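## Task

Three plates have been knocked out of their bays, and each one lies closer to its own bay than to any other. Place every one back in its own bay so that it sits flat within that bay's corner pieces, with the cut corner pointing to the back left.

## Robot and tools

Robot: two six-joint arms, left_arm and right_arm, each with a parallel gripper and a wrist camera (cam_left_wrist and cam_right_wrist, both 504x504 fisheye). The names are labels only and do not tell you which side of an image is which. Plate positions can only be learned from the camera images.

Deck: bays are numbered row then column, so bay 23 is row 2, column 3. Row 1 is nearest the arms and row 4 farthest; column 1 is on the left and column 4 on the right, as seen from the arms. Column 4 bay floors sit higher than the rest. Layout sheet: sealed 96-well plates in 12, 22, 41, 42, 43; sealed 384-well plates in 13, 23, 31, 33; all other bays empty. Every piece began with its cut corner at the back left.

Frame: one shared scene frame, origin on the table top midway between the arms, +x out over the table, +z up, left_arm on the +y side. Positions are in metres, orientations are quaternions in w,x,y,z order. The reported hand position may be off, more so when the arm is far extended. The gripper's fingers point along its own +z and close along its own y. The reported position is the point between the closed pads; fingertips extend about 33 mm past it when closed and 9 mm when fully open, and they travel roughly 24 mm further out while closing, so keep that clearance above surfaces.

Tool execute_actions, argument actions: a list holding zero or one item. An empty list just reads back the state. An item with rows and optional steps (1 to 15, default 15) is a motion; each row is held for one control step of 1/30 s, and the final row repeats if steps outnumber rows (at most 15 rows). An item with only steps (up to 300) is a wait counted from the previous result. Optional pictures (true/false) controls whether images come back.

Each row is one flat list of 18 numbers covering both arms, even if one arm is idle: left_arm waist, shoulder, elbow, forearm roll, wrist pitch, wrist roll, then gripper position, force_limit, speed; then the same nine for right_arm. The six joint values are absolute target angles in radians, in the same order as the Joint positions line. Stated ranges: waist, shoulder, forearm roll, wrist pitch and wrist roll -6.283 to 6.283; elbow -2.792 to 2.792. A target more than 0.010 rad outside a range and farther out than the current angle gets the call refused; real ends can differ from the stated ones by up to 0.010 rad, and an overshooting target is clipped there with a "joint sent to its limit" note.

The three gripper numbers are absolute settings in [-1, 1]. position: +1 fully open (140 mm), about -0.8 pads touching, -1 close until blocked. force_limit: about 14 N at -1, 60 N at 0, 107 N at +1. speed: about 30 mm/s at -1, 140 at 0, 250 at +1. To leave a gripper unchanged, repeat its previous three numbers; a 0 is a real command.

Motion limits: joint targets move at most 2.09 rad/s (waist, shoulder), 3.14 (elbow), 3.93 (the wrist joints), with 0.3 s ramp-up, and each arm's joints are slowed together. Each step's target stays within 0.456 rad of the measured angle for waist and shoulder, 0.683 for elbow, 0.854 for the rest, and is scaled back if it would move the gripper more than 70 mm. Between calls the arms keep heading for the last row sent until they settle or a step is HELD.

Results: a state line per arm with position, quaternion and velocities; Joint positions and Joint velocities per arm; joint torques (offset, scaled and noisy). object_status: 0 moving, 1 blocked while opening, 2 blocked while closing (a grip), 3 reached target or pads met. To grip, send -1 and look for 2. To squeeze harder while gripped, raise force_limit and flip position between -1 and -0.98. position_measured is in counts: 3 open, 230 pads touching. "joint command not followed" means the clearance check altered joint targets; HELD marks steps where your row was not sent. MOTOR HOT warns of overheating before the brakes engage.

Tool zoom_image: camera (cam_left_wrist or cam_right_wrist) and region [x0, y0, x1, y1] in that camera's latest image pixels, origin top left, no larger than 504 by 504. Calibration per camera (K, fisheye D, T_world_to_cam) is given and can be used to map pixels to scene coordinates, with small errors.

Tool finished_scene: argument scene, the number of the current scene.

Avoid: a torque at a joint's load limit (waist and shoulder 316, elbow 148, wrist joints 41.8 N m) or an outside force of 144 N stops that arm for 10 s. Do not let the arms collide or press on each other, do not drop, slam or shove parts, and never push anything off the table. A held part may be tugged briefly, so grip firmly. Finish by releasing every part, which must stay seated on its own, and moving the grippers clear.

Each tool is called after "Emit:" as a command line: name --argument value for each argument, lists and objects as JSON in quotes; but a table of rows of numbers goes row by row, as --pt "numbers of a row", without its own name.

## Session

Emit:
execute_actions --actions '[]'

Scene clock: 0.00 s of 9600.00 s.
left_arm: end_effector_position=(+0.7155, +0.4391, +0.3219) position_measured=3 object_status=3 end_effector_quat_wxyz=(+0.000, +0.995, -0.100, +0.000) end_effector_velocity=(+0.001, -0.000, +0.001) end_effector_angular_velocity=(-0.000, -0.002, -0.000) | right_arm: end_effector_position=(+0.6514, -0.5635, +0.3233) position_measured=3 object_status=3 end_effector_quat_wxyz=(-0.000, +0.997, -0.082, +0.000) end_effector_velocity=(-0.001, -0.000, -0.001) end_effector_angular_velocity=(-0.001, +0.002, +0.000)
Joint positions: left_arm=[-0.052  0.165  1.603 -0.001  1.373  1.517] | right_arm=[-0.053  0.163  1.603  0.001  1.375  1.518]
Joint velocities: left_arm=[-0.    -0.    -0.001  0.    -0.001 -0.   ] | right_arm=[ 0.    -0.     0.001 -0.001  0.001  0.   ]
Joint torques (N m, as the joint torque sensors report them, + toward a larger angle): no reading

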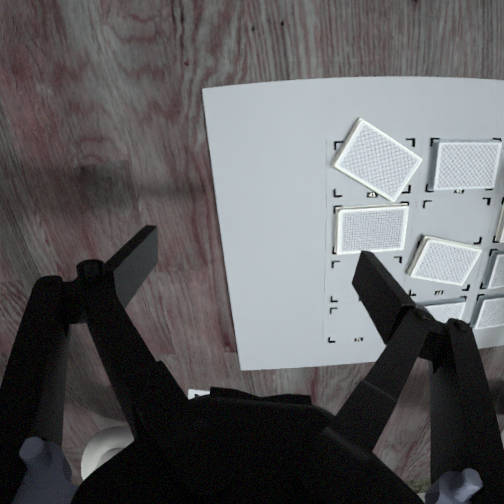

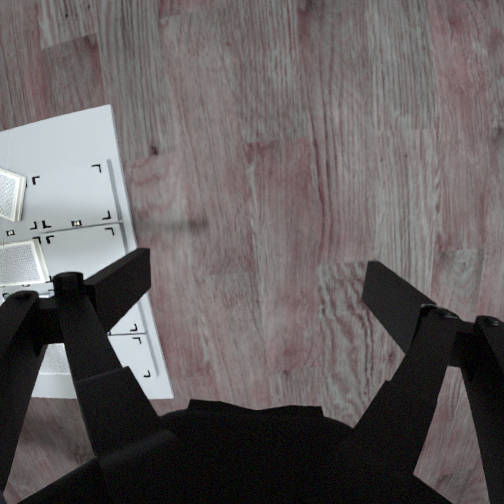

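Emit:
execute_actions --actions '[{"rows":[[-0.45,0.165,1.603,0,1.373,1.517,1,0,0,0.1,0.163,1.603,0,1.375,1.518,1,0,0]],"steps":15}]'

Emit:
execute_actions --actions '[{"steps":10}]'

Scene clock: 17.90 s of 9600.00 s.
left_arm: end_effector_position=(+0.6420, +0.2451, +0.3221) position_measured=3 object_status=3 end_effector_quat_wxyz=(+0.000, +0.966, -0.258, +0.000) end_effector_velocity=(-0.244, -0.424, -0.001) end_effector_angular_velocity=(+0.002, -0.000, -0.752) | right_arm: end_effector_position=(+0.6598, -0.4649, +0.3233) position_measured=3 object_status=3 end_effector_quat_wxyz=(+0.000, +1.000, -0.005, +0.000) end_effector_velocity=(-0.000, -0.000, +0.000) end_effector_angular_velocity=(-0.001, +0.000, +0.000)
Joint positions: left_arm=[-0.372  0.165  1.603 -0.     1.373  1.517] | right_arm=[0.1   0.163 1.603 0.    1.375 1.518]
Joint velocities: left_arm=[-0.753  0.001 -0.     0.001 -0.    -0.001] | right_arm=[ 0.     0.    -0.001 -0.001  0.001  0.   ]
Joint torques (N m, as the joint torque sensors report them, + toward a larger angle): left_arm=[ -2.37 -62.18 -41.74   4.04  -0.42  -0.01] | right_arm=[ -1.44 -54.53 -39.48   4.12  -0.04  -0.36]
Steps of this call (steps 1 to 90: nothing new was sent; then 14.40 s passed at rest; steps 91 to 105: all 15 steps of this action). Readings (joint positions | what the end effector reports):
91: left_arm=[-0.052 0.165 1.603 -0.001 1.373 1.517] | right_arm=[-0.053 0.163 1.603 0.001 1.375 1.518] | left_arm position_measured=3 object_status=3 | right_arm position_measured=3 object_status=3
92: left_arm=[-0.056 0.165 1.603 -0.001 1.373 1.517] | right_arm=[-0.048 0.163 1.603 0.001 1.375 1.518] | left_arm position_measured=3 object_status=3 | right_arm position_measured=3 object_status=3
94: left_arm=[-0.088 0.165 1.603 -0.001 1.373 1.517] | right_arm=[-0.017 0.163 1.603 0.001 1.375 1.518] | left_arm position_measured=3 object_status=3 | right_arm position_measured=3 object_status=3
98: left_arm=[-0.193 0.165 1.603 -0.001 1.373 1.517] | right_arm=[0.081 0.163 1.603 0.001 1.375 1.518] | left_arm position_measured=3 object_status=3 | right_arm position_measured=3 object_status=3
105: the state above
camera_calibration (this result's frames):
cam_left_wrist: T_world_to_cam=[[-0.382663, -0.923552, -0.0249341, 0.4838], [-0.838826, 0.335993, 0.428345, 0.317265], [-0.387221, 0.184827, -0.903271, 0.680812], [0, 0, 0, 1]] pos_world=[0.714887, 0.214383, 0.491121]
cam_right_wrist: T_world_to_cam=[[0.0322301, -0.999075, -0.0284748, -0.47279], [-0.969508, -0.0381755, 0.242067, 0.566932], [-0.24293, 0.0198047, -0.969842, 0.658232], [0, 0, 0, 1]] pos_world=[0.724787, -0.463746, 0.487683]

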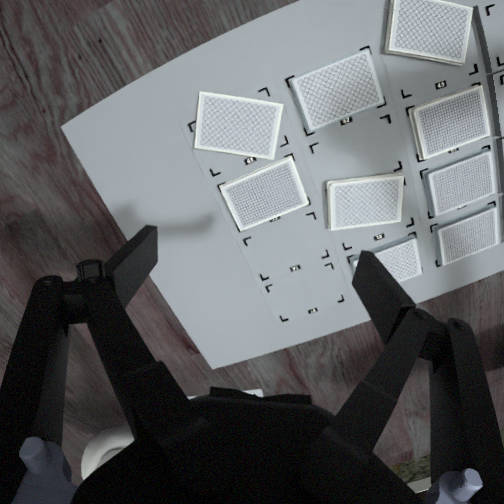

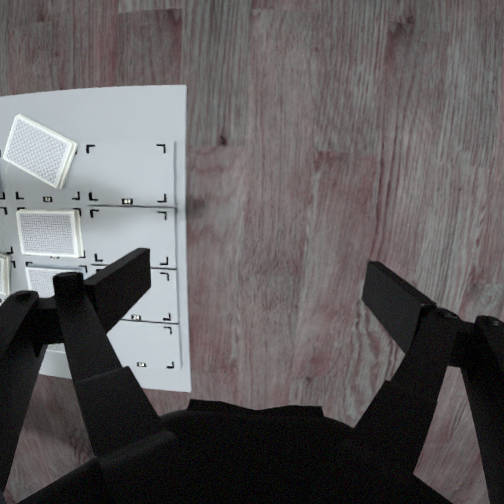

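Scene clock: 18.23 s of 9600.00 s.
left_arm: end_effector_position=(+0.6152, +0.2022, +0.3220) position_measured=3 object_status=3 end_effector_quat_wxyz=(+0.000, +0.955, -0.295, +0.000) end_effector_velocity=(-0.001, -0.001, -0.000) end_effector_angular_velocity=(+0.000, +0.000, -0.002) | right_arm: end_effector_position=(+0.6598, -0.4648, +0.3233) position_measured=3 object_status=3 end_effector_quat_wxyz=(+0.000, +1.000, -0.005, +0.000) end_effector_velocity=(-0.000, +0.001, -0.000) end_effector_angular_velocity=(+0.002, +0.000, -0.000)
Joint positions: left_arm=[-0.45   0.165  1.603  0.     1.373  1.517] | right_arm=[0.1   0.163 1.603 0.    1.375 1.518]
Joint velocities: left_arm=[-0.002  0.     0.    -0.     0.     0.   ] | right_arm=[ 0.    -0.     0.     0.002 -0.     0.   ]
Joint torques (N m, as the joint torque sensors report them, + toward a larger angle): left_arm=[ -1.44 -58.69 -43.05   4.24  -0.55   0.12] | right_arm=[ -2.44 -54.79 -39.3    4.06   0.15  -0.39]
Steps of this call (steps 1 to 10: the robot went on to your last target). Readings (joint positions | what the end effector reports):
1: left_arm=[-0.397 0.165 1.603 -0.000 1.373 1.517] | right_arm=[0.100 0.163 1.603 0.000 1.375 1.518] | left_arm position_measured=3 object_status=3 | right_arm position_measured=3 object_status=3
2: left_arm=[-0.419 0.165 1.603 -0.000 1.373 1.517] | right_arm=[0.100 0.163 1.603 0.000 1.375 1.518] | left_arm position_measured=3 object_status=3 | right_arm position_measured=3 object_status=3
4: left_arm=[-0.446 0.165 1.603 -0.000 1.373 1.517] | right_arm=[0.100 0.163 1.603 0.000 1.375 1.518] | left_arm position_measured=3 object_status=3 | right_arm position_measured=3 object_status=3
8: left_arm=[-0.450 0.165 1.603 0.000 1.373 1.517] | right_arm=[0.100 0.163 1.603 0.000 1.375 1.518] | left_arm position_measured=3 object_status=3 | right_arm position_measured=3 object_status=3
10: the state above
camera_calibration (this result's frames):
cam_left_wrist: T_world_to_cam=[[-0.453392, -0.890956, -0.025169, 0.470945], [-0.810202, 0.4002, 0.428266, 0.278603], [-0.371493, 0.214565, -0.903302, 0.662633], [0, 0, 0, 1]] pos_world=[0.685411, 0.165917, 0.491094]
cam_right_wrist: T_world_to_cam=[[0.032417, -0.999069, -0.0284541, -0.472809], [-0.969506, -0.0383515, 0.242049, 0.566865], [-0.242915, 0.0197399, -0.969847, 0.658208], [0, 0, 0, 1]] pos_world=[0.724794, -0.463622, 0.487698]

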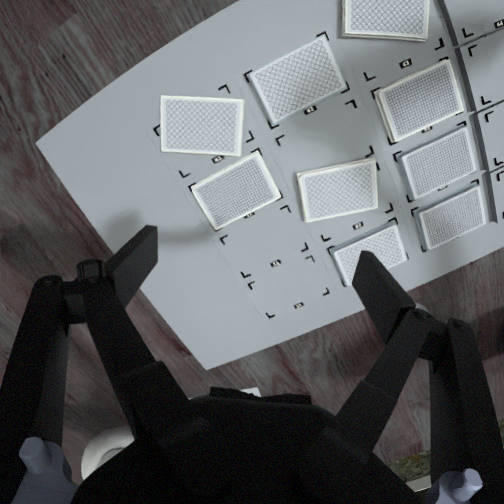

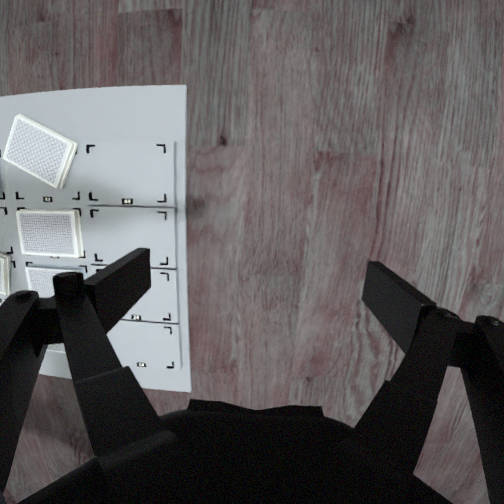

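Emit:
execute_actions --actions '[{"rows":[[-0.4833,0.2459,1.6934,0,1.2023,0.8854,1,0,0,0.1,0.163,1.603,0,1.375,1.518,1,0,0]],"steps":15}]' --pictures false

Emit:
execute_actions --actions '[{"steps":12}]'

Scene clock: 67.47 s of 9600.00 s.
left_arm: end_effector_position=(+0.6197, +0.1704, +0.2201) position_measured=3 object_status=3 end_effector_quat_wxyz=(-0.000, +1.000, -0.001, -0.000) end_effector_velocity=(+0.002, -0.002, -0.000) end_effector_angular_velocity=(-0.005, -0.006, +0.026) | right_arm: end_effector_position=(+0.6598, -0.4648, +0.3233) position_measured=3 object_status=3 end_effector_quat_wxyz=(+0.000, +1.000, -0.005, +0.000) end_effector_velocity=(+0.000, -0.000, +0.000) end_effector_angular_velocity=(-0.000, -0.001, +0.000)
Joint positions: left_arm=[-0.483  0.246  1.693 -0.     1.203  0.886] | right_arm=[ 0.1    0.163  1.603 -0.     1.375  1.518]
Joint velocities: left_arm=[-0.     0.     0.     0.    -0.008 -0.027] | right_arm=[ 0.    -0.    -0.     0.    -0.001 -0.   ]
Joint torques (N m, as the joint torque sensors report them, + toward a larger angle): left_arm=[  3.67 -78.98 -45.13   4.29  -0.34  -0.23] | right_arm=[ -1.87 -56.1  -39.37   4.22   0.05  -0.48]
Steps of this call (steps 1 to 30: the robot went on to your last target; steps 31 to 90: nothing new was sent; then 45.73 s passed at rest; steps 91 to 105: all 15 steps of this action). Readings (joint positions | what the end effector reports):
91: left_arm=[-0.450 0.165 1.603 0.000 1.373 1.517] | right_arm=[0.100 0.163 1.603 -0.000 1.375 1.518] | left_arm position_measured=3 object_status=3 | right_arm position_measured=3 object_status=3
92: left_arm=[-0.450 0.166 1.604 -0.000 1.370 1.509] | right_arm=[0.100 0.163 1.603 -0.000 1.375 1.518] | left_arm position_measured=3 object_status=3 | right_arm position_measured=3 object_status=3
94: left_arm=[-0.454 0.173 1.613 -0.000 1.354 1.449] | right_arm=[0.100 0.163 1.603 -0.000 1.375 1.518] | left_arm position_measured=3 object_status=3 | right_arm position_measured=3 object_status=3
98: left_arm=[-0.468 0.209 1.653 -0.000 1.280 1.172] | right_arm=[0.100 0.163 1.603 -0.000 1.375 1.518] | left_arm position_measured=3 object_status=3 | right_arm position_measured=3 object_status=3
105: the state above

Scene clock: 67.87 s of 9600.00 s.
left_arm: end_effector_position=(+0.6197, +0.1704, +0.2200) position_measured=3 object_status=3 end_effector_quat_wxyz=(+0.000, +1.000, -0.001, +0.000) end_effector_velocity=(-0.001, +0.000, -0.001) end_effector_angular_velocity=(+0.001, +0.002, +0.001) | right_arm: end_effector_position=(+0.6598, -0.4648, +0.3233) position_measured=3 object_status=3 end_effector_quat_wxyz=(+0.000, +1.000, -0.005, +0.000) end_effector_velocity=(+0.000, +0.000, -0.000) end_effector_angular_velocity=(-0.001, -0.000, -0.000)
Joint positions: left_arm=[-0.483  0.246  1.693 -0.     1.202  0.885] | right_arm=[ 0.1    0.163  1.603 -0.     1.375  1.518]
Joint velocities: left_arm=[-0.     0.     0.001 -0.     0.    -0.001] | right_arm=[ 0.001  0.    -0.    -0.001 -0.001  0.001]
Joint torques (N m, as the joint torque sensors report them, + toward a larger angle): left_arm=[  0.53 -67.38 -40.53   4.03  -0.35   0.2 ] | right_arm=[ -2.87 -56.   -39.15   4.06   0.02  -0.39]
Steps of this call (steps 1 to 12: the robot went on to your last target). Readings (joint positions | what the end effector reports):
1: left_arm=[-0.483 0.246 1.693 -0.000 1.202 0.886] | right_arm=[0.100 0.163 1.603 -0.000 1.375 1.518] | left_arm position_measured=3 object_status=3 | right_arm position_measured=3 object_status=3
2: left_arm=[-0.483 0.246 1.693 -0.000 1.202 0.886] | right_arm=[0.100 0.163 1.603 -0.000 1.375 1.518] | left_arm position_measured=3 object_status=3 | right_arm position_measured=3 object_status=3
4: left_arm=[-0.483 0.246 1.693 -0.000 1.202 0.886] | right_arm=[0.100 0.163 1.603 -0.000 1.375 1.518] | left_arm position_measured=3 object_status=3 | right_arm position_measured=3 object_status=3
8: left_arm=[-0.483 0.246 1.693 -0.000 1.202 0.885] | right_arm=[0.100 0.163 1.603 -0.000 1.375 1.518] | left_arm position_measured=3 object_status=3 | right_arm position_measured=3 object_status=3
12: the state above
camera_calibration (this result's frames):
cam_left_wrist: T_world_to_cam=[[0.126964, -0.991588, -0.0251483, 0.0995105], [-0.894645, -0.125426, 0.428811, 0.480496], [-0.428358, -0.0319446, -0.903044, 0.656162], [0, 0, 0, 1]] pos_world=[0.698311, 0.179901, 0.389004]
cam_right_wrist: T_world_to_cam=[[0.0324282, -0.999069, -0.0284553, -0.472809], [-0.9695, -0.038363, 0.24207, 0.566857], [-0.242936, 0.0197376, -0.969842, 0.658206], [0, 0, 0, 1]] pos_world=[0.724802, -0.463614, 0.487683]

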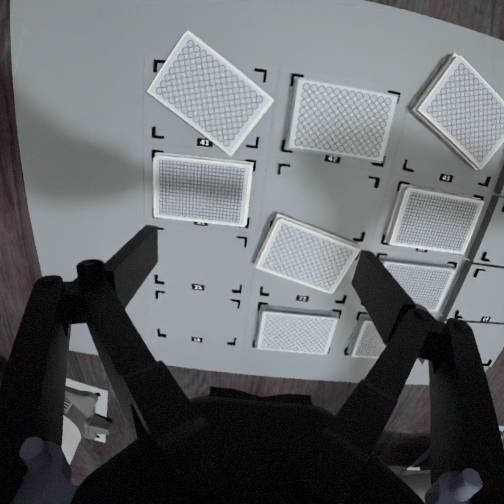

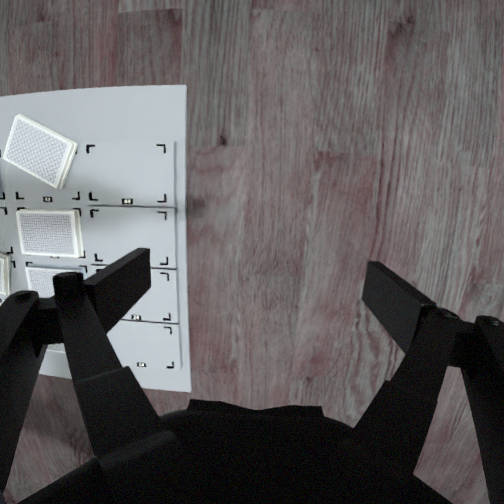

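Emit:
zoom_image --camera "cam_left_wrist" --region '[130,20,330,220]'

Emit:
zoom_image --camera "cam_left_wrist" --region '[230,150,400,320]'

Emit:
zoom_image --camera "cam_left_wrist" --region '[350,30,504,200]'

Region (130, 20, 330, 220) of cam_left_wrist's 504x504 image, scaled by 2.520, with more detail than that image has.

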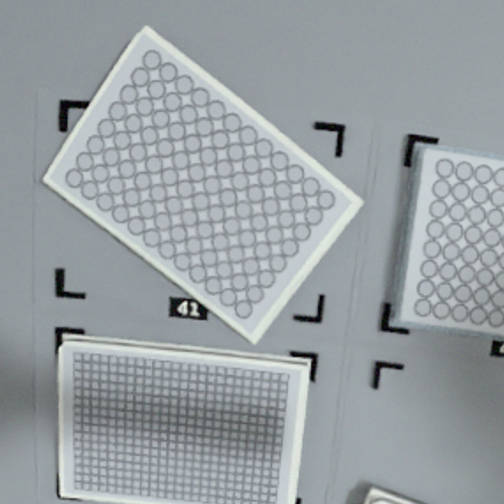

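Region (230, 150, 400, 320) of cam_left_wrist's 504x504 image, scaled by 2.965, with more detail than that image has.

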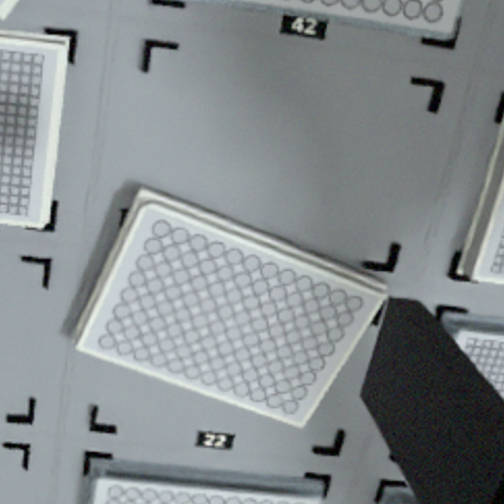

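Region (350, 30, 504, 200) of cam_left_wrist's 504x504 image, scaled by 2.965, with more detail than that image has; it fills the left 457 columns of this view, and the rest is white.

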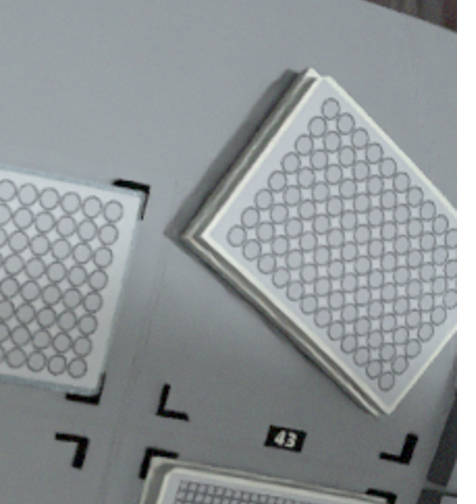

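Emit:
zoom_image --camera "cam_left_wrist" --region '[140,20,220,110]'

Emit:
zoom_image --camera "cam_left_wrist" --region '[200,80,285,170]'

Emit:
zoom_image --camera "cam_left_wrist" --region '[400,40,504,180]'

Region (140, 20, 220, 110) of cam_left_wrist's 504x504 image, scaled by 5.600, with more detail than that image has.

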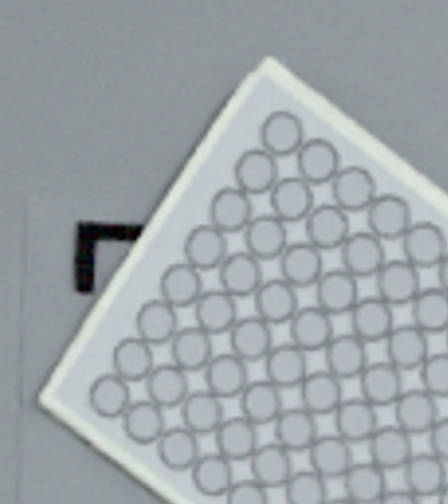

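Region (200, 80, 285, 170) of cam_left_wrist's 504x504 image, scaled by 5.600, with more detail than that image has.

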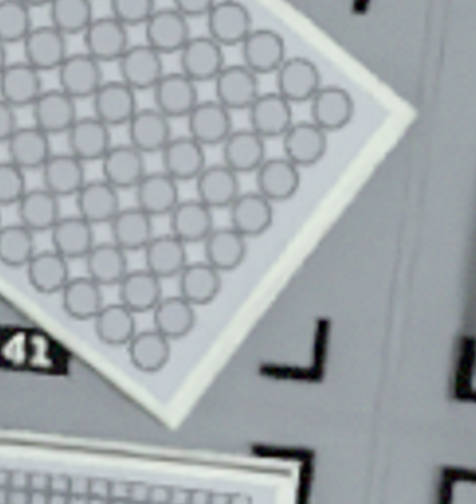

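Region (400, 40, 504, 180) of cam_left_wrist's 504x504 image, scaled by 3.600, with more detail than that image has; it fills the left 374 columns of this view, and the rest is white.

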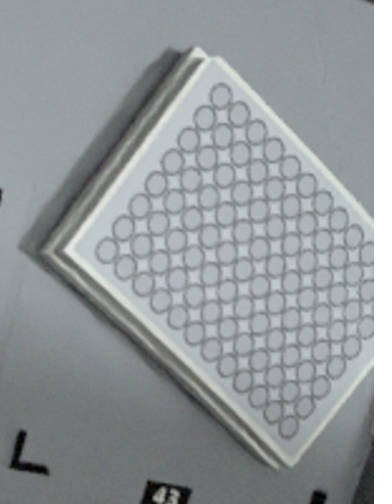

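Emit:
execute_actions --actions '[{"rows":[[-0.3066,0.3898,1.6923,0,1.0595,0.0341,0.45,0,0,0.1,0.163,1.603,0,1.375,1.518,1,0,0]],"steps":15}]' --pictures false

Emit:
execute_actions --actions '[{"steps":8}]'

Scene clock: 149.93 s of 9600.00 s.
left_arm: end_effector_position=(+0.7191, +0.2408, +0.1269) position_measured=72 object_status=0 end_effector_quat_wxyz=(-0.000, +0.888, +0.460, -0.000) end_effector_velocity=(+0.134, +0.127, -0.143) end_effector_angular_velocity=(+0.002, +0.001, +1.418) | right_arm: end_effector_position=(+0.6598, -0.4648, +0.3233) position_measured=3 object_status=3 end_effector_quat_wxyz=(+0.000, +1.000, -0.005, +0.000) end_effector_velocity=(+0.000, -0.000, +0.000) end_effector_angular_velocity=(+0.000, -0.001, -0.000)
Joint positions: left_arm=[-0.319  0.38   1.692  0.     1.069  0.093] | right_arm=[ 0.1    0.163  1.603 -0.     1.375  1.518]
Joint velocities: left_arm=[ 0.246  0.2   -0.002  0.    -0.196 -1.172] | right_arm=[-0.    -0.    -0.     0.    -0.001 -0.   ]
Joint torques (N m, as the joint torque sensors report them, + toward a larger angle): left_arm=[-12.   -92.62 -41.28   4.24   0.17   0.18] | right_arm=[ -1.56 -56.   -39.41   4.2   -0.04  -0.29]
Steps of this call (steps 1 to 15: the robot went on to your last target; steps 16 to 90: nothing new was sent; then 78.57 s passed at rest; steps 91 to 105: all 15 steps of this action). Readings (joint positions | what the end effector reports):
91: left_arm=[-0.483 0.246 1.693 0.000 1.202 0.885] | right_arm=[0.100 0.163 1.603 -0.000 1.375 1.518] | left_arm position_measured=3 object_status=0 | right_arm position_measured=3 object_status=3
92: left_arm=[-0.482 0.247 1.693 0.000 1.201 0.876] | right_arm=[0.100 0.163 1.603 -0.000 1.375 1.518] | left_arm position_measured=7 object_status=0 | right_arm position_measured=3 object_status=3
94: left_arm=[-0.469 0.257 1.693 0.000 1.191 0.817] | right_arm=[0.100 0.163 1.603 -0.000 1.375 1.518] | left_arm position_measured=22 object_status=0 | right_arm position_measured=3 object_status=3
98: left_arm=[-0.414 0.303 1.693 0.000 1.146 0.551] | right_arm=[0.100 0.163 1.603 -0.000 1.375 1.518] | left_arm position_measured=52 object_status=0 | right_arm position_measured=3 object_status=3
105: the state above

Scene clock: 150.20 s of 9600.00 s.
left_arm: end_effector_position=(+0.7258, +0.2470, +0.1201) position_measured=72 object_status=3 end_effector_quat_wxyz=(+0.000, +0.871, +0.491, +0.000) end_effector_velocity=(+0.000, +0.001, -0.000) end_effector_angular_velocity=(+0.000, +0.000, +0.003) | right_arm: end_effector_position=(+0.6598, -0.4648, +0.3233) position_measured=3 object_status=3 end_effector_quat_wxyz=(+0.000, +1.000, -0.005, +0.000) end_effector_velocity=(-0.000, -0.000, +0.000) end_effector_angular_velocity=(-0.000, +0.001, -0.000)
Joint positions: left_arm=[-0.307  0.39   1.692  0.     1.06   0.034] | right_arm=[ 0.1    0.163  1.603 -0.     1.375  1.518]
Joint velocities: left_arm=[ 0.001  0.001 -0.    -0.     0.    -0.002] | right_arm=[-0.     0.    -0.    -0.     0.001 -0.   ]
Joint torques (N m, as the joint torque sensors report them, + toward a larger angle): left_arm=[ -0.12 -80.95 -38.14   3.67  -0.62   0.16] | right_arm=[ -1.35 -56.66 -38.96   4.19   0.07  -0.26]
Steps of this call (steps 1 to 8: the robot went on to your last target). Readings (joint positions | what the end effector reports):
1: left_arm=[-0.312 0.386 1.692 0.000 1.064 0.060] | right_arm=[0.100 0.163 1.603 -0.000 1.375 1.518] | left_arm position_measured=72 object_status=0 | right_arm position_measured=3 object_status=3
2: left_arm=[-0.308 0.389 1.692 0.000 1.061 0.041] | right_arm=[0.100 0.163 1.603 -0.000 1.375 1.518] | left_arm position_measured=72 object_status=3 | right_arm position_measured=3 object_status=3
4: left_arm=[-0.307 0.390 1.692 0.000 1.060 0.035] | right_arm=[0.100 0.163 1.603 -0.000 1.375 1.518] | left_arm position_measured=72 object_status=3 | right_arm position_measured=3 object_status=3
8: the state above
camera_calibration (this result's frames):
cam_left_wrist: T_world_to_cam=[[0.914571, -0.403652, -0.0250039, -0.557412], [-0.354932, -0.830748, 0.428814, 0.410363], [-0.193864, -0.383307, -0.903047, 0.53041], [0, 0, 0, 1]] pos_world=[0.758271, 0.319218, 0.289078]
cam_right_wrist: T_world_to_cam=[[0.0324282, -0.999069, -0.0284552, -0.47281], [-0.9695, -0.0383631, 0.24207, 0.566856], [-0.242936, 0.0197375, -0.969841, 0.658206], [0, 0, 0, 1]] pos_world=[0.724802, -0.463614, 0.487683]

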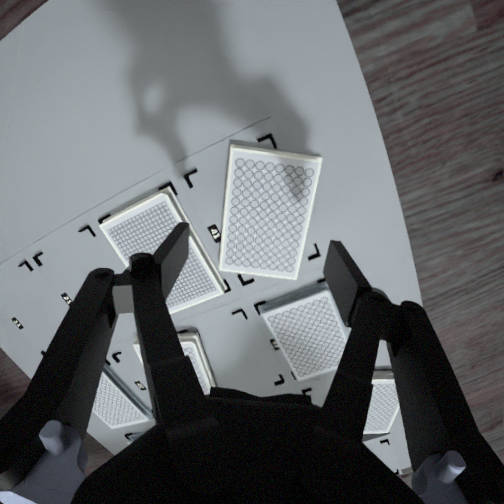

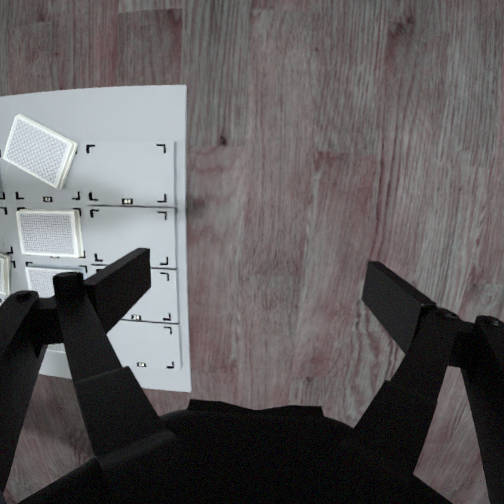

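Emit:
execute_actions --actions '[{"rows":[[-0.3066,0.4417,1.7395,0,0.9604,0.0341,0.45,0,0,0.1,0.163,1.603,0,1.375,1.518,1,0,0]],"steps":15}]'

Scene clock: 159.40 s of 9600.00 s.
left_arm: end_effector_position=(+0.7258, +0.2471, +0.0601) position_measured=72 object_status=3 end_effector_quat_wxyz=(+0.000, +0.871, +0.491, +0.000) end_effector_velocity=(-0.001, -0.000, +0.001) end_effector_angular_velocity=(-0.000, -0.000, +0.001) | right_arm: end_effector_position=(+0.6598, -0.4648, +0.3233) position_measured=3 object_status=3 end_effector_quat_wxyz=(+0.000, +1.000, -0.005, +0.000) end_effector_velocity=(-0.000, +0.000, -0.001) end_effector_angular_velocity=(+0.001, +0.001, -0.001)
Joint positions: left_arm=[-0.307  0.442  1.739 -0.     0.96   0.034] | right_arm=[ 0.1    0.163  1.603 -0.     1.375  1.518]
Joint velocities: left_arm=[-0.001 -0.002  0.001 -0.    -0.    -0.001] | right_arm=[-0.    -0.     0.001  0.001 -0.     0.   ]
Joint torques (N m, as the joint torque sensors report them, + toward a larger angle): left_arm=[ -0.54 -81.3  -35.58   3.37  -0.57  -0.35] | right_arm=[ -1.72 -56.32 -39.33   3.94   0.05  -0.47]
Steps of this call (steps 1 to 30: the robot went on to your last target; steps 31 to 90: nothing new was sent; then 5.70 s passed at rest; steps 91 to 105: all 15 steps of this action). Readings (joint positions | what the end effector reports):
91: left_arm=[-0.307 0.390 1.693 -0.000 1.059 0.034] | right_arm=[0.100 0.163 1.603 -0.000 1.375 1.518] | left_arm position_measured=72 object_status=3 | right_arm position_measured=3 object_status=3
92: left_arm=[-0.307 0.394 1.696 -0.000 1.050 0.034] | right_arm=[0.100 0.163 1.603 -0.000 1.375 1.518] | left_arm position_measured=72 object_status=3 | right_arm position_measured=3 object_status=3
94: left_arm=[-0.307 0.422 1.722 -0.000 0.997 0.034] | right_arm=[0.100 0.163 1.603 -0.000 1.375 1.518] | left_arm position_measured=72 object_status=3 | right_arm position_measured=3 object_status=3
98: left_arm=[-0.307 0.442 1.739 -0.000 0.961 0.034] | right_arm=[0.100 0.163 1.603 -0.000 1.375 1.518] | left_arm position_measured=72 object_status=3 | right_arm position_measured=3 object_status=3
105: the state above
camera_calibration (this result's frames):
cam_left_wrist: T_world_to_cam=[[0.914662, -0.403437, -0.0251566, -0.558982], [-0.354678, -0.830856, 0.428815, 0.436008], [-0.193901, -0.383298, -0.903042, 0.476294], [0, 0, 0, 1]] pos_world=[0.758276, 0.319308, 0.229085]
cam_right_wrist: T_world_to_cam=[[0.0324282, -0.999069, -0.0284552, -0.47281], [-0.9695, -0.038363, 0.24207, 0.566856], [-0.242936, 0.0197375, -0.969841, 0.658207], [0, 0, 0, 1]] pos_world=[0.724802, -0.463614, 0.487683]

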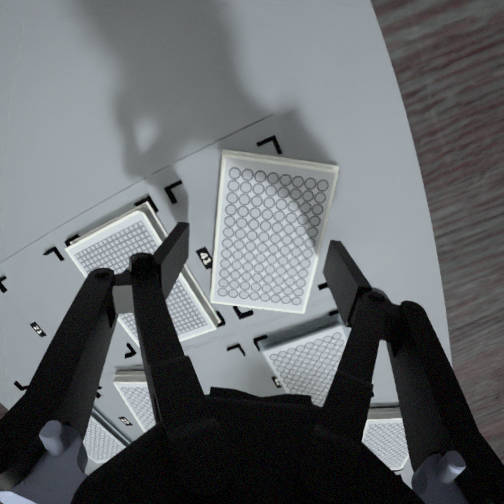

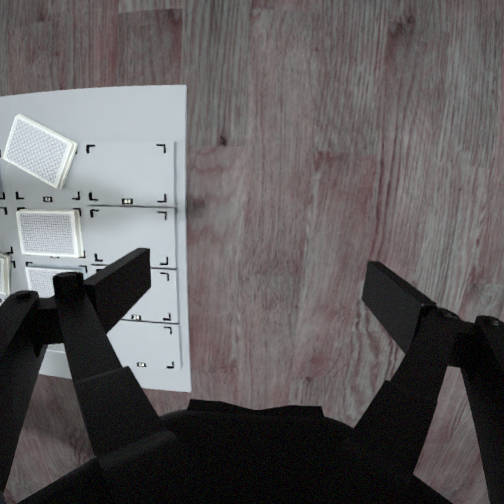

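Emit:
execute_actions --actions '[{"rows":[[-0.3066,0.4565,1.75,0,0.9351,0.0341,0.45,0,0,0.1,0.163,1.603,0,1.375,1.518,1,0,0]],"steps":12}]'

Scene clock: 165.60 s of 9600.00 s.
left_arm: end_effector_position=(+0.7258, +0.2471, +0.0446) position_measured=72 object_status=3 end_effector_quat_wxyz=(+0.000, +0.871, +0.491, +0.000) end_effector_velocity=(+0.000, -0.000, +0.000) end_effector_angular_velocity=(-0.002, -0.001, +0.000) | right_arm: end_effector_position=(+0.6598, -0.4648, +0.3233) position_measured=3 object_status=3 end_effector_quat_wxyz=(+0.000, +1.000, -0.005, +0.000) end_effector_velocity=(-0.000, -0.000, -0.000) end_effector_angular_velocity=(-0.000, +0.001, +0.001)
Joint positions: left_arm=[-0.307  0.456  1.75   0.     0.935  0.034] | right_arm=[ 0.1    0.163  1.603 -0.     1.375  1.518]
Joint velocities: left_arm=[ 0.    -0.001  0.    -0.001 -0.002  0.001] | right_arm=[-0.     0.     0.001 -0.001  0.    -0.001]
Joint torques (N m, as the joint torque sensors report them, + toward a larger angle): left_arm=[ -2.09 -82.38 -35.51   3.69  -0.89   0.04] | right_arm=[ -2.13 -55.93 -38.91   4.17   0.11  -0.34]
Steps of this call (steps 1 to 15: the robot went on to your last target; steps 16 to 90: nothing new was sent; then 2.80 s passed at rest; steps 91 to 102: all 12 steps of this action). Readings (joint positions | what the end effector reports):
91: left_arm=[-0.307 0.442 1.740 0.000 0.960 0.034] | right_arm=[0.100 0.163 1.603 -0.000 1.375 1.518] | left_arm position_measured=72 object_status=3 | right_arm position_measured=3 object_status=3
92: left_arm=[-0.307 0.445 1.742 0.000 0.952 0.034] | right_arm=[0.100 0.163 1.603 -0.000 1.375 1.518] | left_arm position_measured=72 object_status=3 | right_arm position_measured=3 object_status=3
94: left_arm=[-0.307 0.456 1.750 0.000 0.937 0.034] | right_arm=[0.100 0.163 1.603 -0.000 1.375 1.518] | left_arm position_measured=72 object_status=3 | right_arm position_measured=3 object_status=3
98: left_arm=[-0.307 0.456 1.750 0.000 0.935 0.034] | right_arm=[0.100 0.163 1.603 -0.000 1.375 1.518] | left_arm position_measured=72 object_status=3 | right_arm position_measured=3 object_status=3
102: the state above
camera_calibration (this result's frames):
cam_left_wrist: T_world_to_cam=[[0.914626, -0.403518, -0.0251633, -0.559286], [-0.354751, -0.830829, 0.428807, 0.442632], [-0.193937, -0.383271, -0.903046, 0.462336], [0, 0, 0, 1]] pos_world=[0.758226, 0.31927, 0.213634]
cam_right_wrist: T_world_to_cam=[[0.0324282, -0.999069, -0.0284552, -0.47281], [-0.9695, -0.038363, 0.24207, 0.566856], [-0.242936, 0.0197375, -0.969841, 0.658206], [0, 0, 0, 1]] pos_world=[0.724802, -0.463614, 0.487683]

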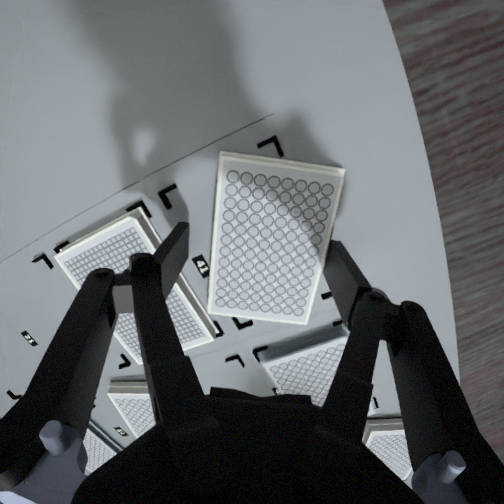

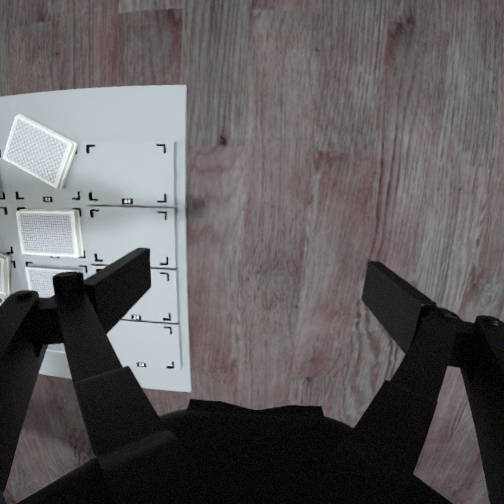

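Emit:
zoom_image --camera "cam_left_wrist" --region '[150,120,380,350]'

Region (150, 120, 380, 350) of cam_left_wrist's 504x504 image, scaled by 2.191, with more detail than that image has.

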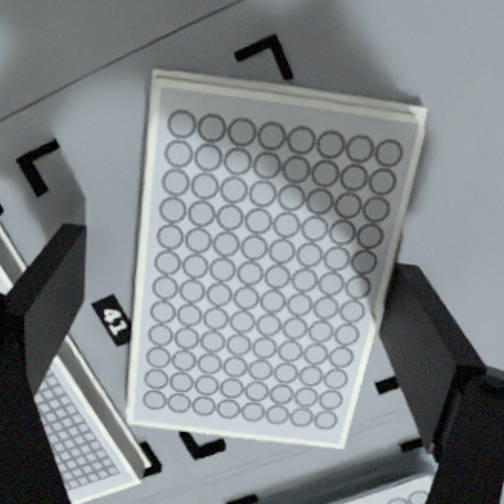

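Emit:
execute_actions --actions '[{"rows":[[-0.3177,0.4649,1.7364,0,0.9403,0.023,0.45,0,0,0.1,0.163,1.603,0,1.375,1.518,1,0,0]],"steps":12}]'

Scene clock: 187.67 s of 9600.00 s.
left_arm: end_effector_position=(+0.7277, +0.2367, +0.0446) position_measured=72 object_status=3 end_effector_quat_wxyz=(+0.000, +0.871, +0.491, -0.000) end_effector_velocity=(+0.000, -0.001, +0.001) end_effector_angular_velocity=(-0.000, -0.001, -0.000) | right_arm: end_effector_position=(+0.6598, -0.4648, +0.3233) position_measured=3 object_status=3 end_effector_quat_wxyz=(+0.000, +1.000, -0.005, +0.000) end_effector_velocity=(+0.000, -0.000, -0.000) end_effector_angular_velocity=(-0.001, -0.000, +0.001)
Joint positions: left_arm=[-0.318  0.465  1.736 -0.     0.94   0.023] | right_arm=[ 0.1    0.163  1.603 -0.     1.375  1.518]
Joint velocities: left_arm=[-0.    -0.    -0.001  0.     0.    -0.   ] | right_arm=[ 0.     0.     0.    -0.001 -0.    -0.   ]
Joint torques (N m, as the joint torque sensors report them, + toward a larger angle): left_arm=[ -1.16 -81.84 -35.27   3.27  -0.28   0.17] | right_arm=[ -1.62 -55.17 -39.55   4.     0.04  -0.21]
Steps of this call (steps 1 to 15: the robot went on to your last target; steps 16 to 90: nothing new was sent; then 18.67 s passed at rest; steps 91 to 102: all 12 steps of this action). Readings (joint positions | what the end effector reports):
91: left_arm=[-0.307 0.457 1.750 -0.000 0.935 0.034] | right_arm=[0.100 0.163 1.603 -0.000 1.375 1.518] | left_arm position_measured=72 object_status=3 | right_arm position_measured=3 object_status=3
92: left_arm=[-0.310 0.459 1.745 -0.000 0.937 0.030] | right_arm=[0.100 0.163 1.603 -0.000 1.375 1.518] | left_arm position_measured=72 object_status=3 | right_arm position_measured=3 object_status=3
94: left_arm=[-0.317 0.465 1.737 -0.000 0.940 0.024] | right_arm=[0.100 0.163 1.603 -0.000 1.375 1.518] | left_arm position_measured=72 object_status=3 | right_arm position_measured=3 object_status=3
98: left_arm=[-0.318 0.465 1.736 -0.000 0.940 0.023] | right_arm=[0.100 0.163 1.603 -0.000 1.375 1.518] | left_arm position_measured=72 object_status=3 | right_arm position_measured=3 object_status=3
102: the state above
camera_calibration (this result's frames):
cam_left_wrist: T_world_to_cam=[[0.914658, -0.403442, -0.0252055, -0.565248], [-0.35466, -0.830854, 0.428832, 0.434682], [-0.193951, -0.383296, -0.903032, 0.458767], [0, 0, 0, 1]] pos_world=[0.760151, 0.308956, 0.213629]
cam_right_wrist: T_world_to_cam=[[0.0324281, -0.999069, -0.0284552, -0.47281], [-0.9695, -0.0383629, 0.24207, 0.566856], [-0.242936, 0.0197375, -0.969841, 0.658206], [0, 0, 0, 1]] pos_world=[0.724802, -0.463614, 0.487683]

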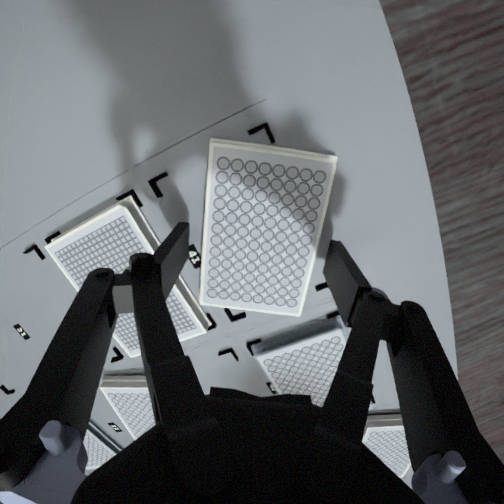

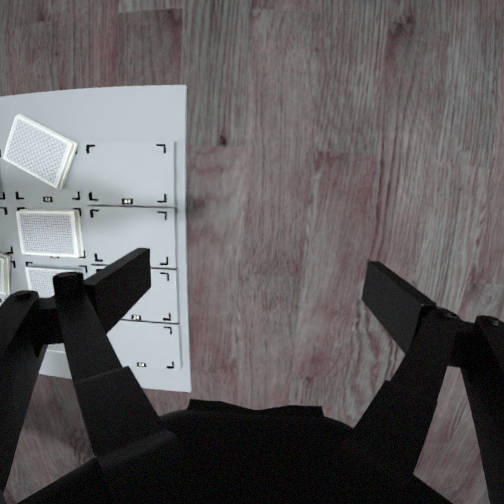

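Centered. Descend, then close.

Emit:
execute_actions --actions '[{"rows":[[-0.3177,0.4763,1.7438,0,0.9215,0.023,0.45,0,-0.5,0.1,0.163,1.603,0,1.375,1.518,1,0,0],[-0.3177,0.4763,1.7438,0,0.9215,0.023,0.45,0,-0.5,0.1,0.163,1.603,0,1.375,1.518,1,0,0],[-0.3177,0.4763,1.7438,0,0.9215,0.023,0.45,0,-0.5,0.1,0.163,1.603,0,1.375,1.518,1,0,0],[-0.3177,0.4763,1.7438,0,0.9215,0.023,0.45,0,-0.5,0.1,0.163,1.603,0,1.375,1.518,1,0,0],[-0.3177,0.4763,1.7438,0,0.9215,0.023,0.45,0,-0.5,0.1,0.163,1.603,0,1.375,1.518,1,0,0],[-0.3177,0.4763,1.7438,0,0.9215,0.023,0.45,0,-0.5,0.1,0.163,1.603,0,1.375,1.518,1,0,0],[-0.3177,0.4763,1.7438,0,0.9215,0.023,0.45,0,-0.5,0.1,0.163,1.603,0,1.375,1.518,1,0,0],[-0.3177,0.4763,1.7438,0,0.9215,0.023,-1,0,-0.5,0.1,0.163,1.603,0,1.375,1.518,1,0,0]],"steps":15}]'

Scene clock: 205.73 s of 9600.00 s.
left_arm: end_effector_position=(+0.7288, +0.2361, +0.0366) position_measured=105 object_status=2 end_effector_quat_wxyz=(+0.001, +0.871, +0.491, +0.000) end_effector_velocity=(+0.000, -0.000, +0.001) end_effector_angular_velocity=(+0.000, -0.001, +0.000) | right_arm: end_effector_position=(+0.6598, -0.4648, +0.3233) position_measured=3 object_status=3 end_effector_quat_wxyz=(+0.000, +1.000, -0.005, +0.000) end_effector_velocity=(+0.001, -0.000, +0.000) end_effector_angular_velocity=(-0.000, -0.001, +0.000)
Joint positions: left_arm=[-0.318  0.474  1.74  -0.     0.926  0.023] | right_arm=[ 0.1    0.163  1.603 -0.     1.375  1.518]
Joint velocities: left_arm=[ 0.    -0.    -0.001  0.001  0.    -0.   ] | right_arm=[ 0.     0.    -0.    -0.    -0.001 -0.   ]
Joint torques (N m, as the joint torque sensors report them, + toward a larger angle): left_arm=[  0.35 -67.35 -25.9    3.34  -3.29  -0.37] | right_arm=[ -1.62 -55.55 -39.57   4.18   0.09  -0.26]
FORCE FAULT: contact force on the left arm reached its limit, and that arm stopped for 10 seconds. The contact can be on any part of that arm, not only on its tool. That arm's remaining commands of this call were not run. That arm holds still and accepts commands again. Move the arm away from the contact; if what it grips holds it there, let go first. Pushing or pulling that hard again can fault the arm again.
The stop of the left arm began at step 103 of this call (marked STOPPED below). From that step on that arm followed nothing that you had sent. 3 of its steps, steps kept back included, did not run and will not run. Nothing is kept back now, and the robot has no last target.
Steps of this call (steps 1 to 15: the robot went on to your last target; steps 16 to 90: nothing new was sent; then 4.63 s passed at rest; steps 91 to 105: all 15 steps of this action; steps 106 to 403: the stop continued). Readings (joint positions | what the end effector reports):
91: left_arm=[-0.318 0.465 1.736 0.000 0.940 0.023] | right_arm=[0.100 0.163 1.603 -0.000 1.375 1.518] | left_arm position_measured=72 object_status=3 | right_arm position_measured=3 object_status=3
92: left_arm=[-0.318 0.469 1.738 0.000 0.933 0.023] | right_arm=[0.100 0.163 1.603 -0.000 1.375 1.518] | left_arm position_measured=72 object_status=3 | right_arm position_measured=3 object_status=3
94: left_arm=[-0.318 0.476 1.744 0.000 0.923 0.023] | right_arm=[0.100 0.163 1.603 -0.000 1.375 1.518] | left_arm position_measured=72 object_status=3 | right_arm position_measured=3 object_status=3
98: left_arm=[-0.318 0.476 1.744 0.000 0.922 0.023] | right_arm=[0.100 0.163 1.603 -0.000 1.375 1.518] | left_arm position_measured=72 object_status=0 | right_arm position_measured=3 object_status=3
103: left_arm=[-0.318 0.475 1.742 -0.000 0.923 0.023] | right_arm=[0.100 0.163 1.603 -0.000 1.375 1.518] | left_arm position_measured=93 object_status=0 | right_arm position_measured=3 object_status=3 STOPPED (the left arm)
403: the state above
camera_calibration (this result's frames):
cam_left_wrist: T_world_to_cam=[[0.914669, -0.403511, -0.0236491, -0.566732], [-0.35529, -0.830505, 0.428989, 0.438346], [-0.192742, -0.38398, -0.903, 0.450721], [0, 0, 0, 1]] pos_world=[0.760985, 0.308433, 0.205553]
cam_right_wrist: T_world_to_cam=[[0.0324282, -0.999069, -0.0284553, -0.472809], [-0.9695, -0.038363, 0.24207, 0.566856], [-0.242936, 0.0197375, -0.969842, 0.658206], [0, 0, 0, 1]] pos_world=[0.724802, -0.463614, 0.487683]

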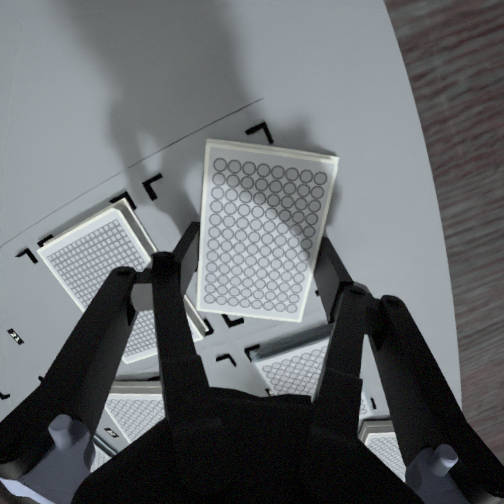

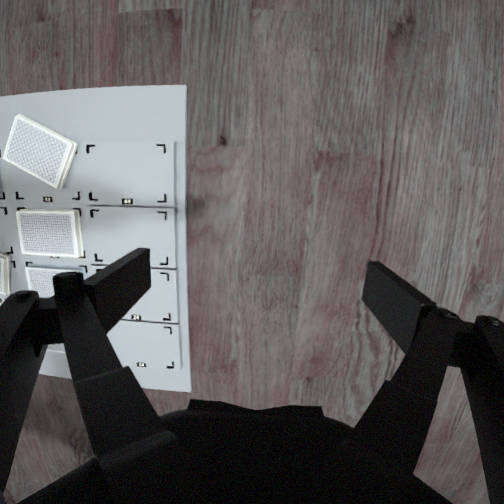

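Emit:
execute_actions --actions '[{"rows":[[-0.3177,0.4412,1.7187,0,0.9817,0.023,-1,0,-0.5,0.1,0.163,1.603,0,1.375,1.518,1,0,0],[-0.3177,0.4412,1.7187,0,0.9817,0.023,-1,0,-0.5,0.1,0.163,1.603,0,1.375,1.518,1,0,0],[-0.3177,0.4412,1.7187,0,0.9817,0.023,-1,0,-0.5,0.1,0.163,1.603,0,1.375,1.518,1,0,0],[-0.3177,0.4412,1.7187,0,0.9817,0.023,-1,0,-0.5,0.1,0.163,1.603,0,1.375,1.518,1,0,0],[-0.3177,0.4412,1.7187,0,0.9817,0.023,-1,0,-0.5,0.1,0.163,1.603,0,1.375,1.518,1,0,0],[-0.3177,0.4412,1.7187,0,0.9817,0.023,-1,0,-0.5,0.1,0.163,1.603,0,1.375,1.518,1,0,0],[-0.3137,0.4221,1.7486,0,0.9709,-0.525,-1,0,-0.5,0.1,0.163,1.603,0,1.375,1.518,1,0,0]],"steps":15}]' --pictures false

Emit:
execute_actions --actions '[{"steps":10}]'

Scene clock: 219.63 s of 9600.00 s.
left_arm: end_effector_position=(+0.7185, +0.2445, +0.0690) position_measured=106 object_status=2 end_effector_quat_wxyz=(-0.000, +0.750, +0.661, -0.000) end_effector_velocity=(-0.025, +0.026, +0.012) end_effector_angular_velocity=(-0.003, -0.009, +1.826) | right_arm: end_effector_position=(+0.6598, -0.4648, +0.3233) position_measured=3 object_status=3 end_effector_quat_wxyz=(+0.000, +1.000, -0.005, +0.000) end_effector_velocity=(+0.000, +0.001, +0.000) end_effector_angular_velocity=(+0.002, -0.000, -0.000)
Joint positions: left_arm=[-0.315  0.427  1.744 -0.     0.972 -0.392] | right_arm=[ 0.1    0.163  1.603 -0.     1.375  1.518]
Joint velocities: left_arm=[ 0.013 -0.061  0.07   0.    -0.018 -1.813] | right_arm=[ 0.     0.    -0.     0.002  0.     0.   ]
Joint torques (N m, as the joint torque sensors report them, + toward a larger angle): left_arm=[  3.6  -81.06 -37.05   3.27  -1.2   -0.21] | right_arm=[ -2.44 -55.74 -39.27   4.21   0.09  -0.25]
Steps of this call (steps 1 to 90: nothing new was sent; then 10.40 s passed at rest; steps 91 to 105: all 15 steps of this action). Readings (joint positions | what the end effector reports):
91: left_arm=[-0.318 0.473 1.740 -0.000 0.926 0.023] | right_arm=[0.100 0.163 1.603 -0.000 1.375 1.518] | left_arm position_measured=105 object_status=2 | right_arm position_measured=3 object_status=3
92: left_arm=[-0.318 0.470 1.738 -0.000 0.934 0.023] | right_arm=[0.100 0.163 1.603 -0.000 1.375 1.518] | left_arm position_measured=105 object_status=2 | right_arm position_measured=3 object_status=3
94: left_arm=[-0.318 0.447 1.722 0.000 0.971 0.023] | right_arm=[0.100 0.163 1.603 -0.000 1.375 1.518] | left_arm position_measured=106 object_status=2 | right_arm position_measured=3 object_status=3
98: left_arm=[-0.318 0.441 1.720 0.000 0.981 0.014] | right_arm=[0.100 0.163 1.603 -0.000 1.375 1.518] | left_arm position_measured=106 object_status=2 | right_arm position_measured=3 object_status=3
105: the state above

Scene clock: 219.97 s of 9600.00 s.
left_arm: end_effector_position=(+0.7168, +0.2463, +0.0700) position_measured=106 object_status=2 end_effector_quat_wxyz=(-0.000, +0.704, +0.710, -0.000) end_effector_velocity=(+0.000, -0.000, +0.001) end_effector_angular_velocity=(-0.000, -0.001, +0.000) | right_arm: end_effector_position=(+0.6598, -0.4648, +0.3233) position_measured=3 object_status=3 end_effector_quat_wxyz=(+0.000, +1.000, -0.005, +0.000) end_effector_velocity=(-0.001, +0.000, -0.001) end_effector_angular_velocity=(+0.000, +0.001, -0.001)
Joint positions: left_arm=[-0.314  0.422  1.749 -0.     0.971 -0.525] | right_arm=[ 0.1    0.163  1.603 -0.     1.375  1.518]
Joint velocities: left_arm=[-0.    -0.001 -0.001  0.     0.001 -0.001] | right_arm=[ 0.    -0.     0.001  0.     0.     0.001]
Joint torques (N m, as the joint torque sensors report them, + toward a larger angle): left_arm=[ -2.51 -81.24 -36.21   3.1   -0.27  -0.28] | right_arm=[ -2.26 -55.28 -38.94   4.09  -0.12  -0.35]
Steps of this call (steps 1 to 10: the robot went on to your last target). Readings (joint positions | what the end effector reports):
1: left_arm=[-0.314 0.425 1.746 -0.000 0.971 -0.446] | right_arm=[0.100 0.163 1.603 -0.000 1.375 1.518] | left_arm position_measured=106 object_status=2 | right_arm position_measured=3 object_status=3
2: left_arm=[-0.314 0.423 1.747 -0.000 0.971 -0.486] | right_arm=[0.100 0.163 1.603 -0.000 1.375 1.518] | left_arm position_measured=106 object_status=2 | right_arm position_measured=3 object_status=3
4: left_arm=[-0.314 0.422 1.749 -0.000 0.971 -0.523] | right_arm=[0.100 0.163 1.603 -0.000 1.375 1.518] | left_arm position_measured=106 object_status=2 | right_arm position_measured=3 object_status=3
8: left_arm=[-0.314 0.422 1.749 -0.000 0.971 -0.525] | right_arm=[0.100 0.163 1.603 -0.000 1.375 1.518] | left_arm position_measured=106 object_status=2 | right_arm position_measured=3 object_status=3
10: the state above
camera_calibration (this result's frames):
cam_left_wrist: T_world_to_cam=[[0.990388, 0.135997, -0.0252233, -0.737907], [0.133608, -0.893462, 0.428806, 0.0933178], [0.0357803, -0.428054, -0.903044, 0.32955], [0, 0, 0, 1]] pos_world=[0.706555, 0.324794, 0.238971]
cam_right_wrist: T_world_to_cam=[[0.0324281, -0.999069, -0.0284553, -0.47281], [-0.9695, -0.0383629, 0.24207, 0.566856], [-0.242936, 0.0197375, -0.969841, 0.658207], [0, 0, 0, 1]] pos_world=[0.724802, -0.463614, 0.487683]

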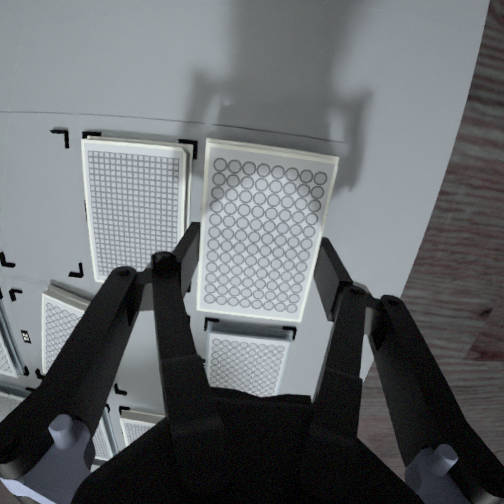

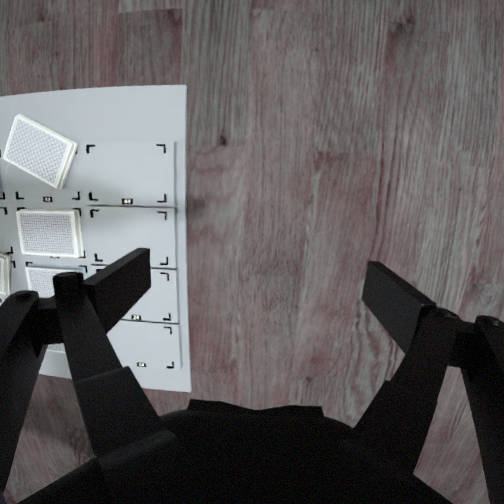

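Emit:
zoom_image --camera "cam_left_wrist" --region '[40,110,360,430]'

Region (40, 110, 360, 430) of cam_left_wrist's 504x504 image, scaled by 1.575, with more detail than that image has.

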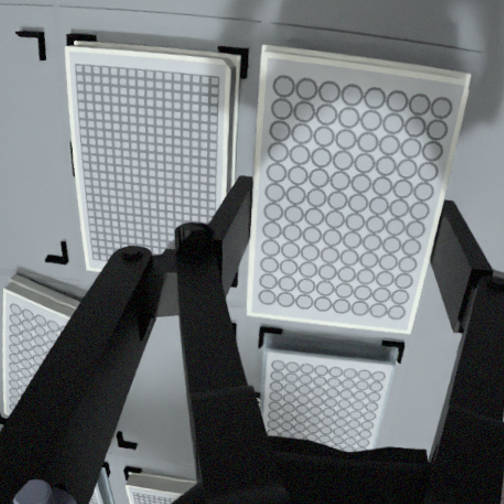

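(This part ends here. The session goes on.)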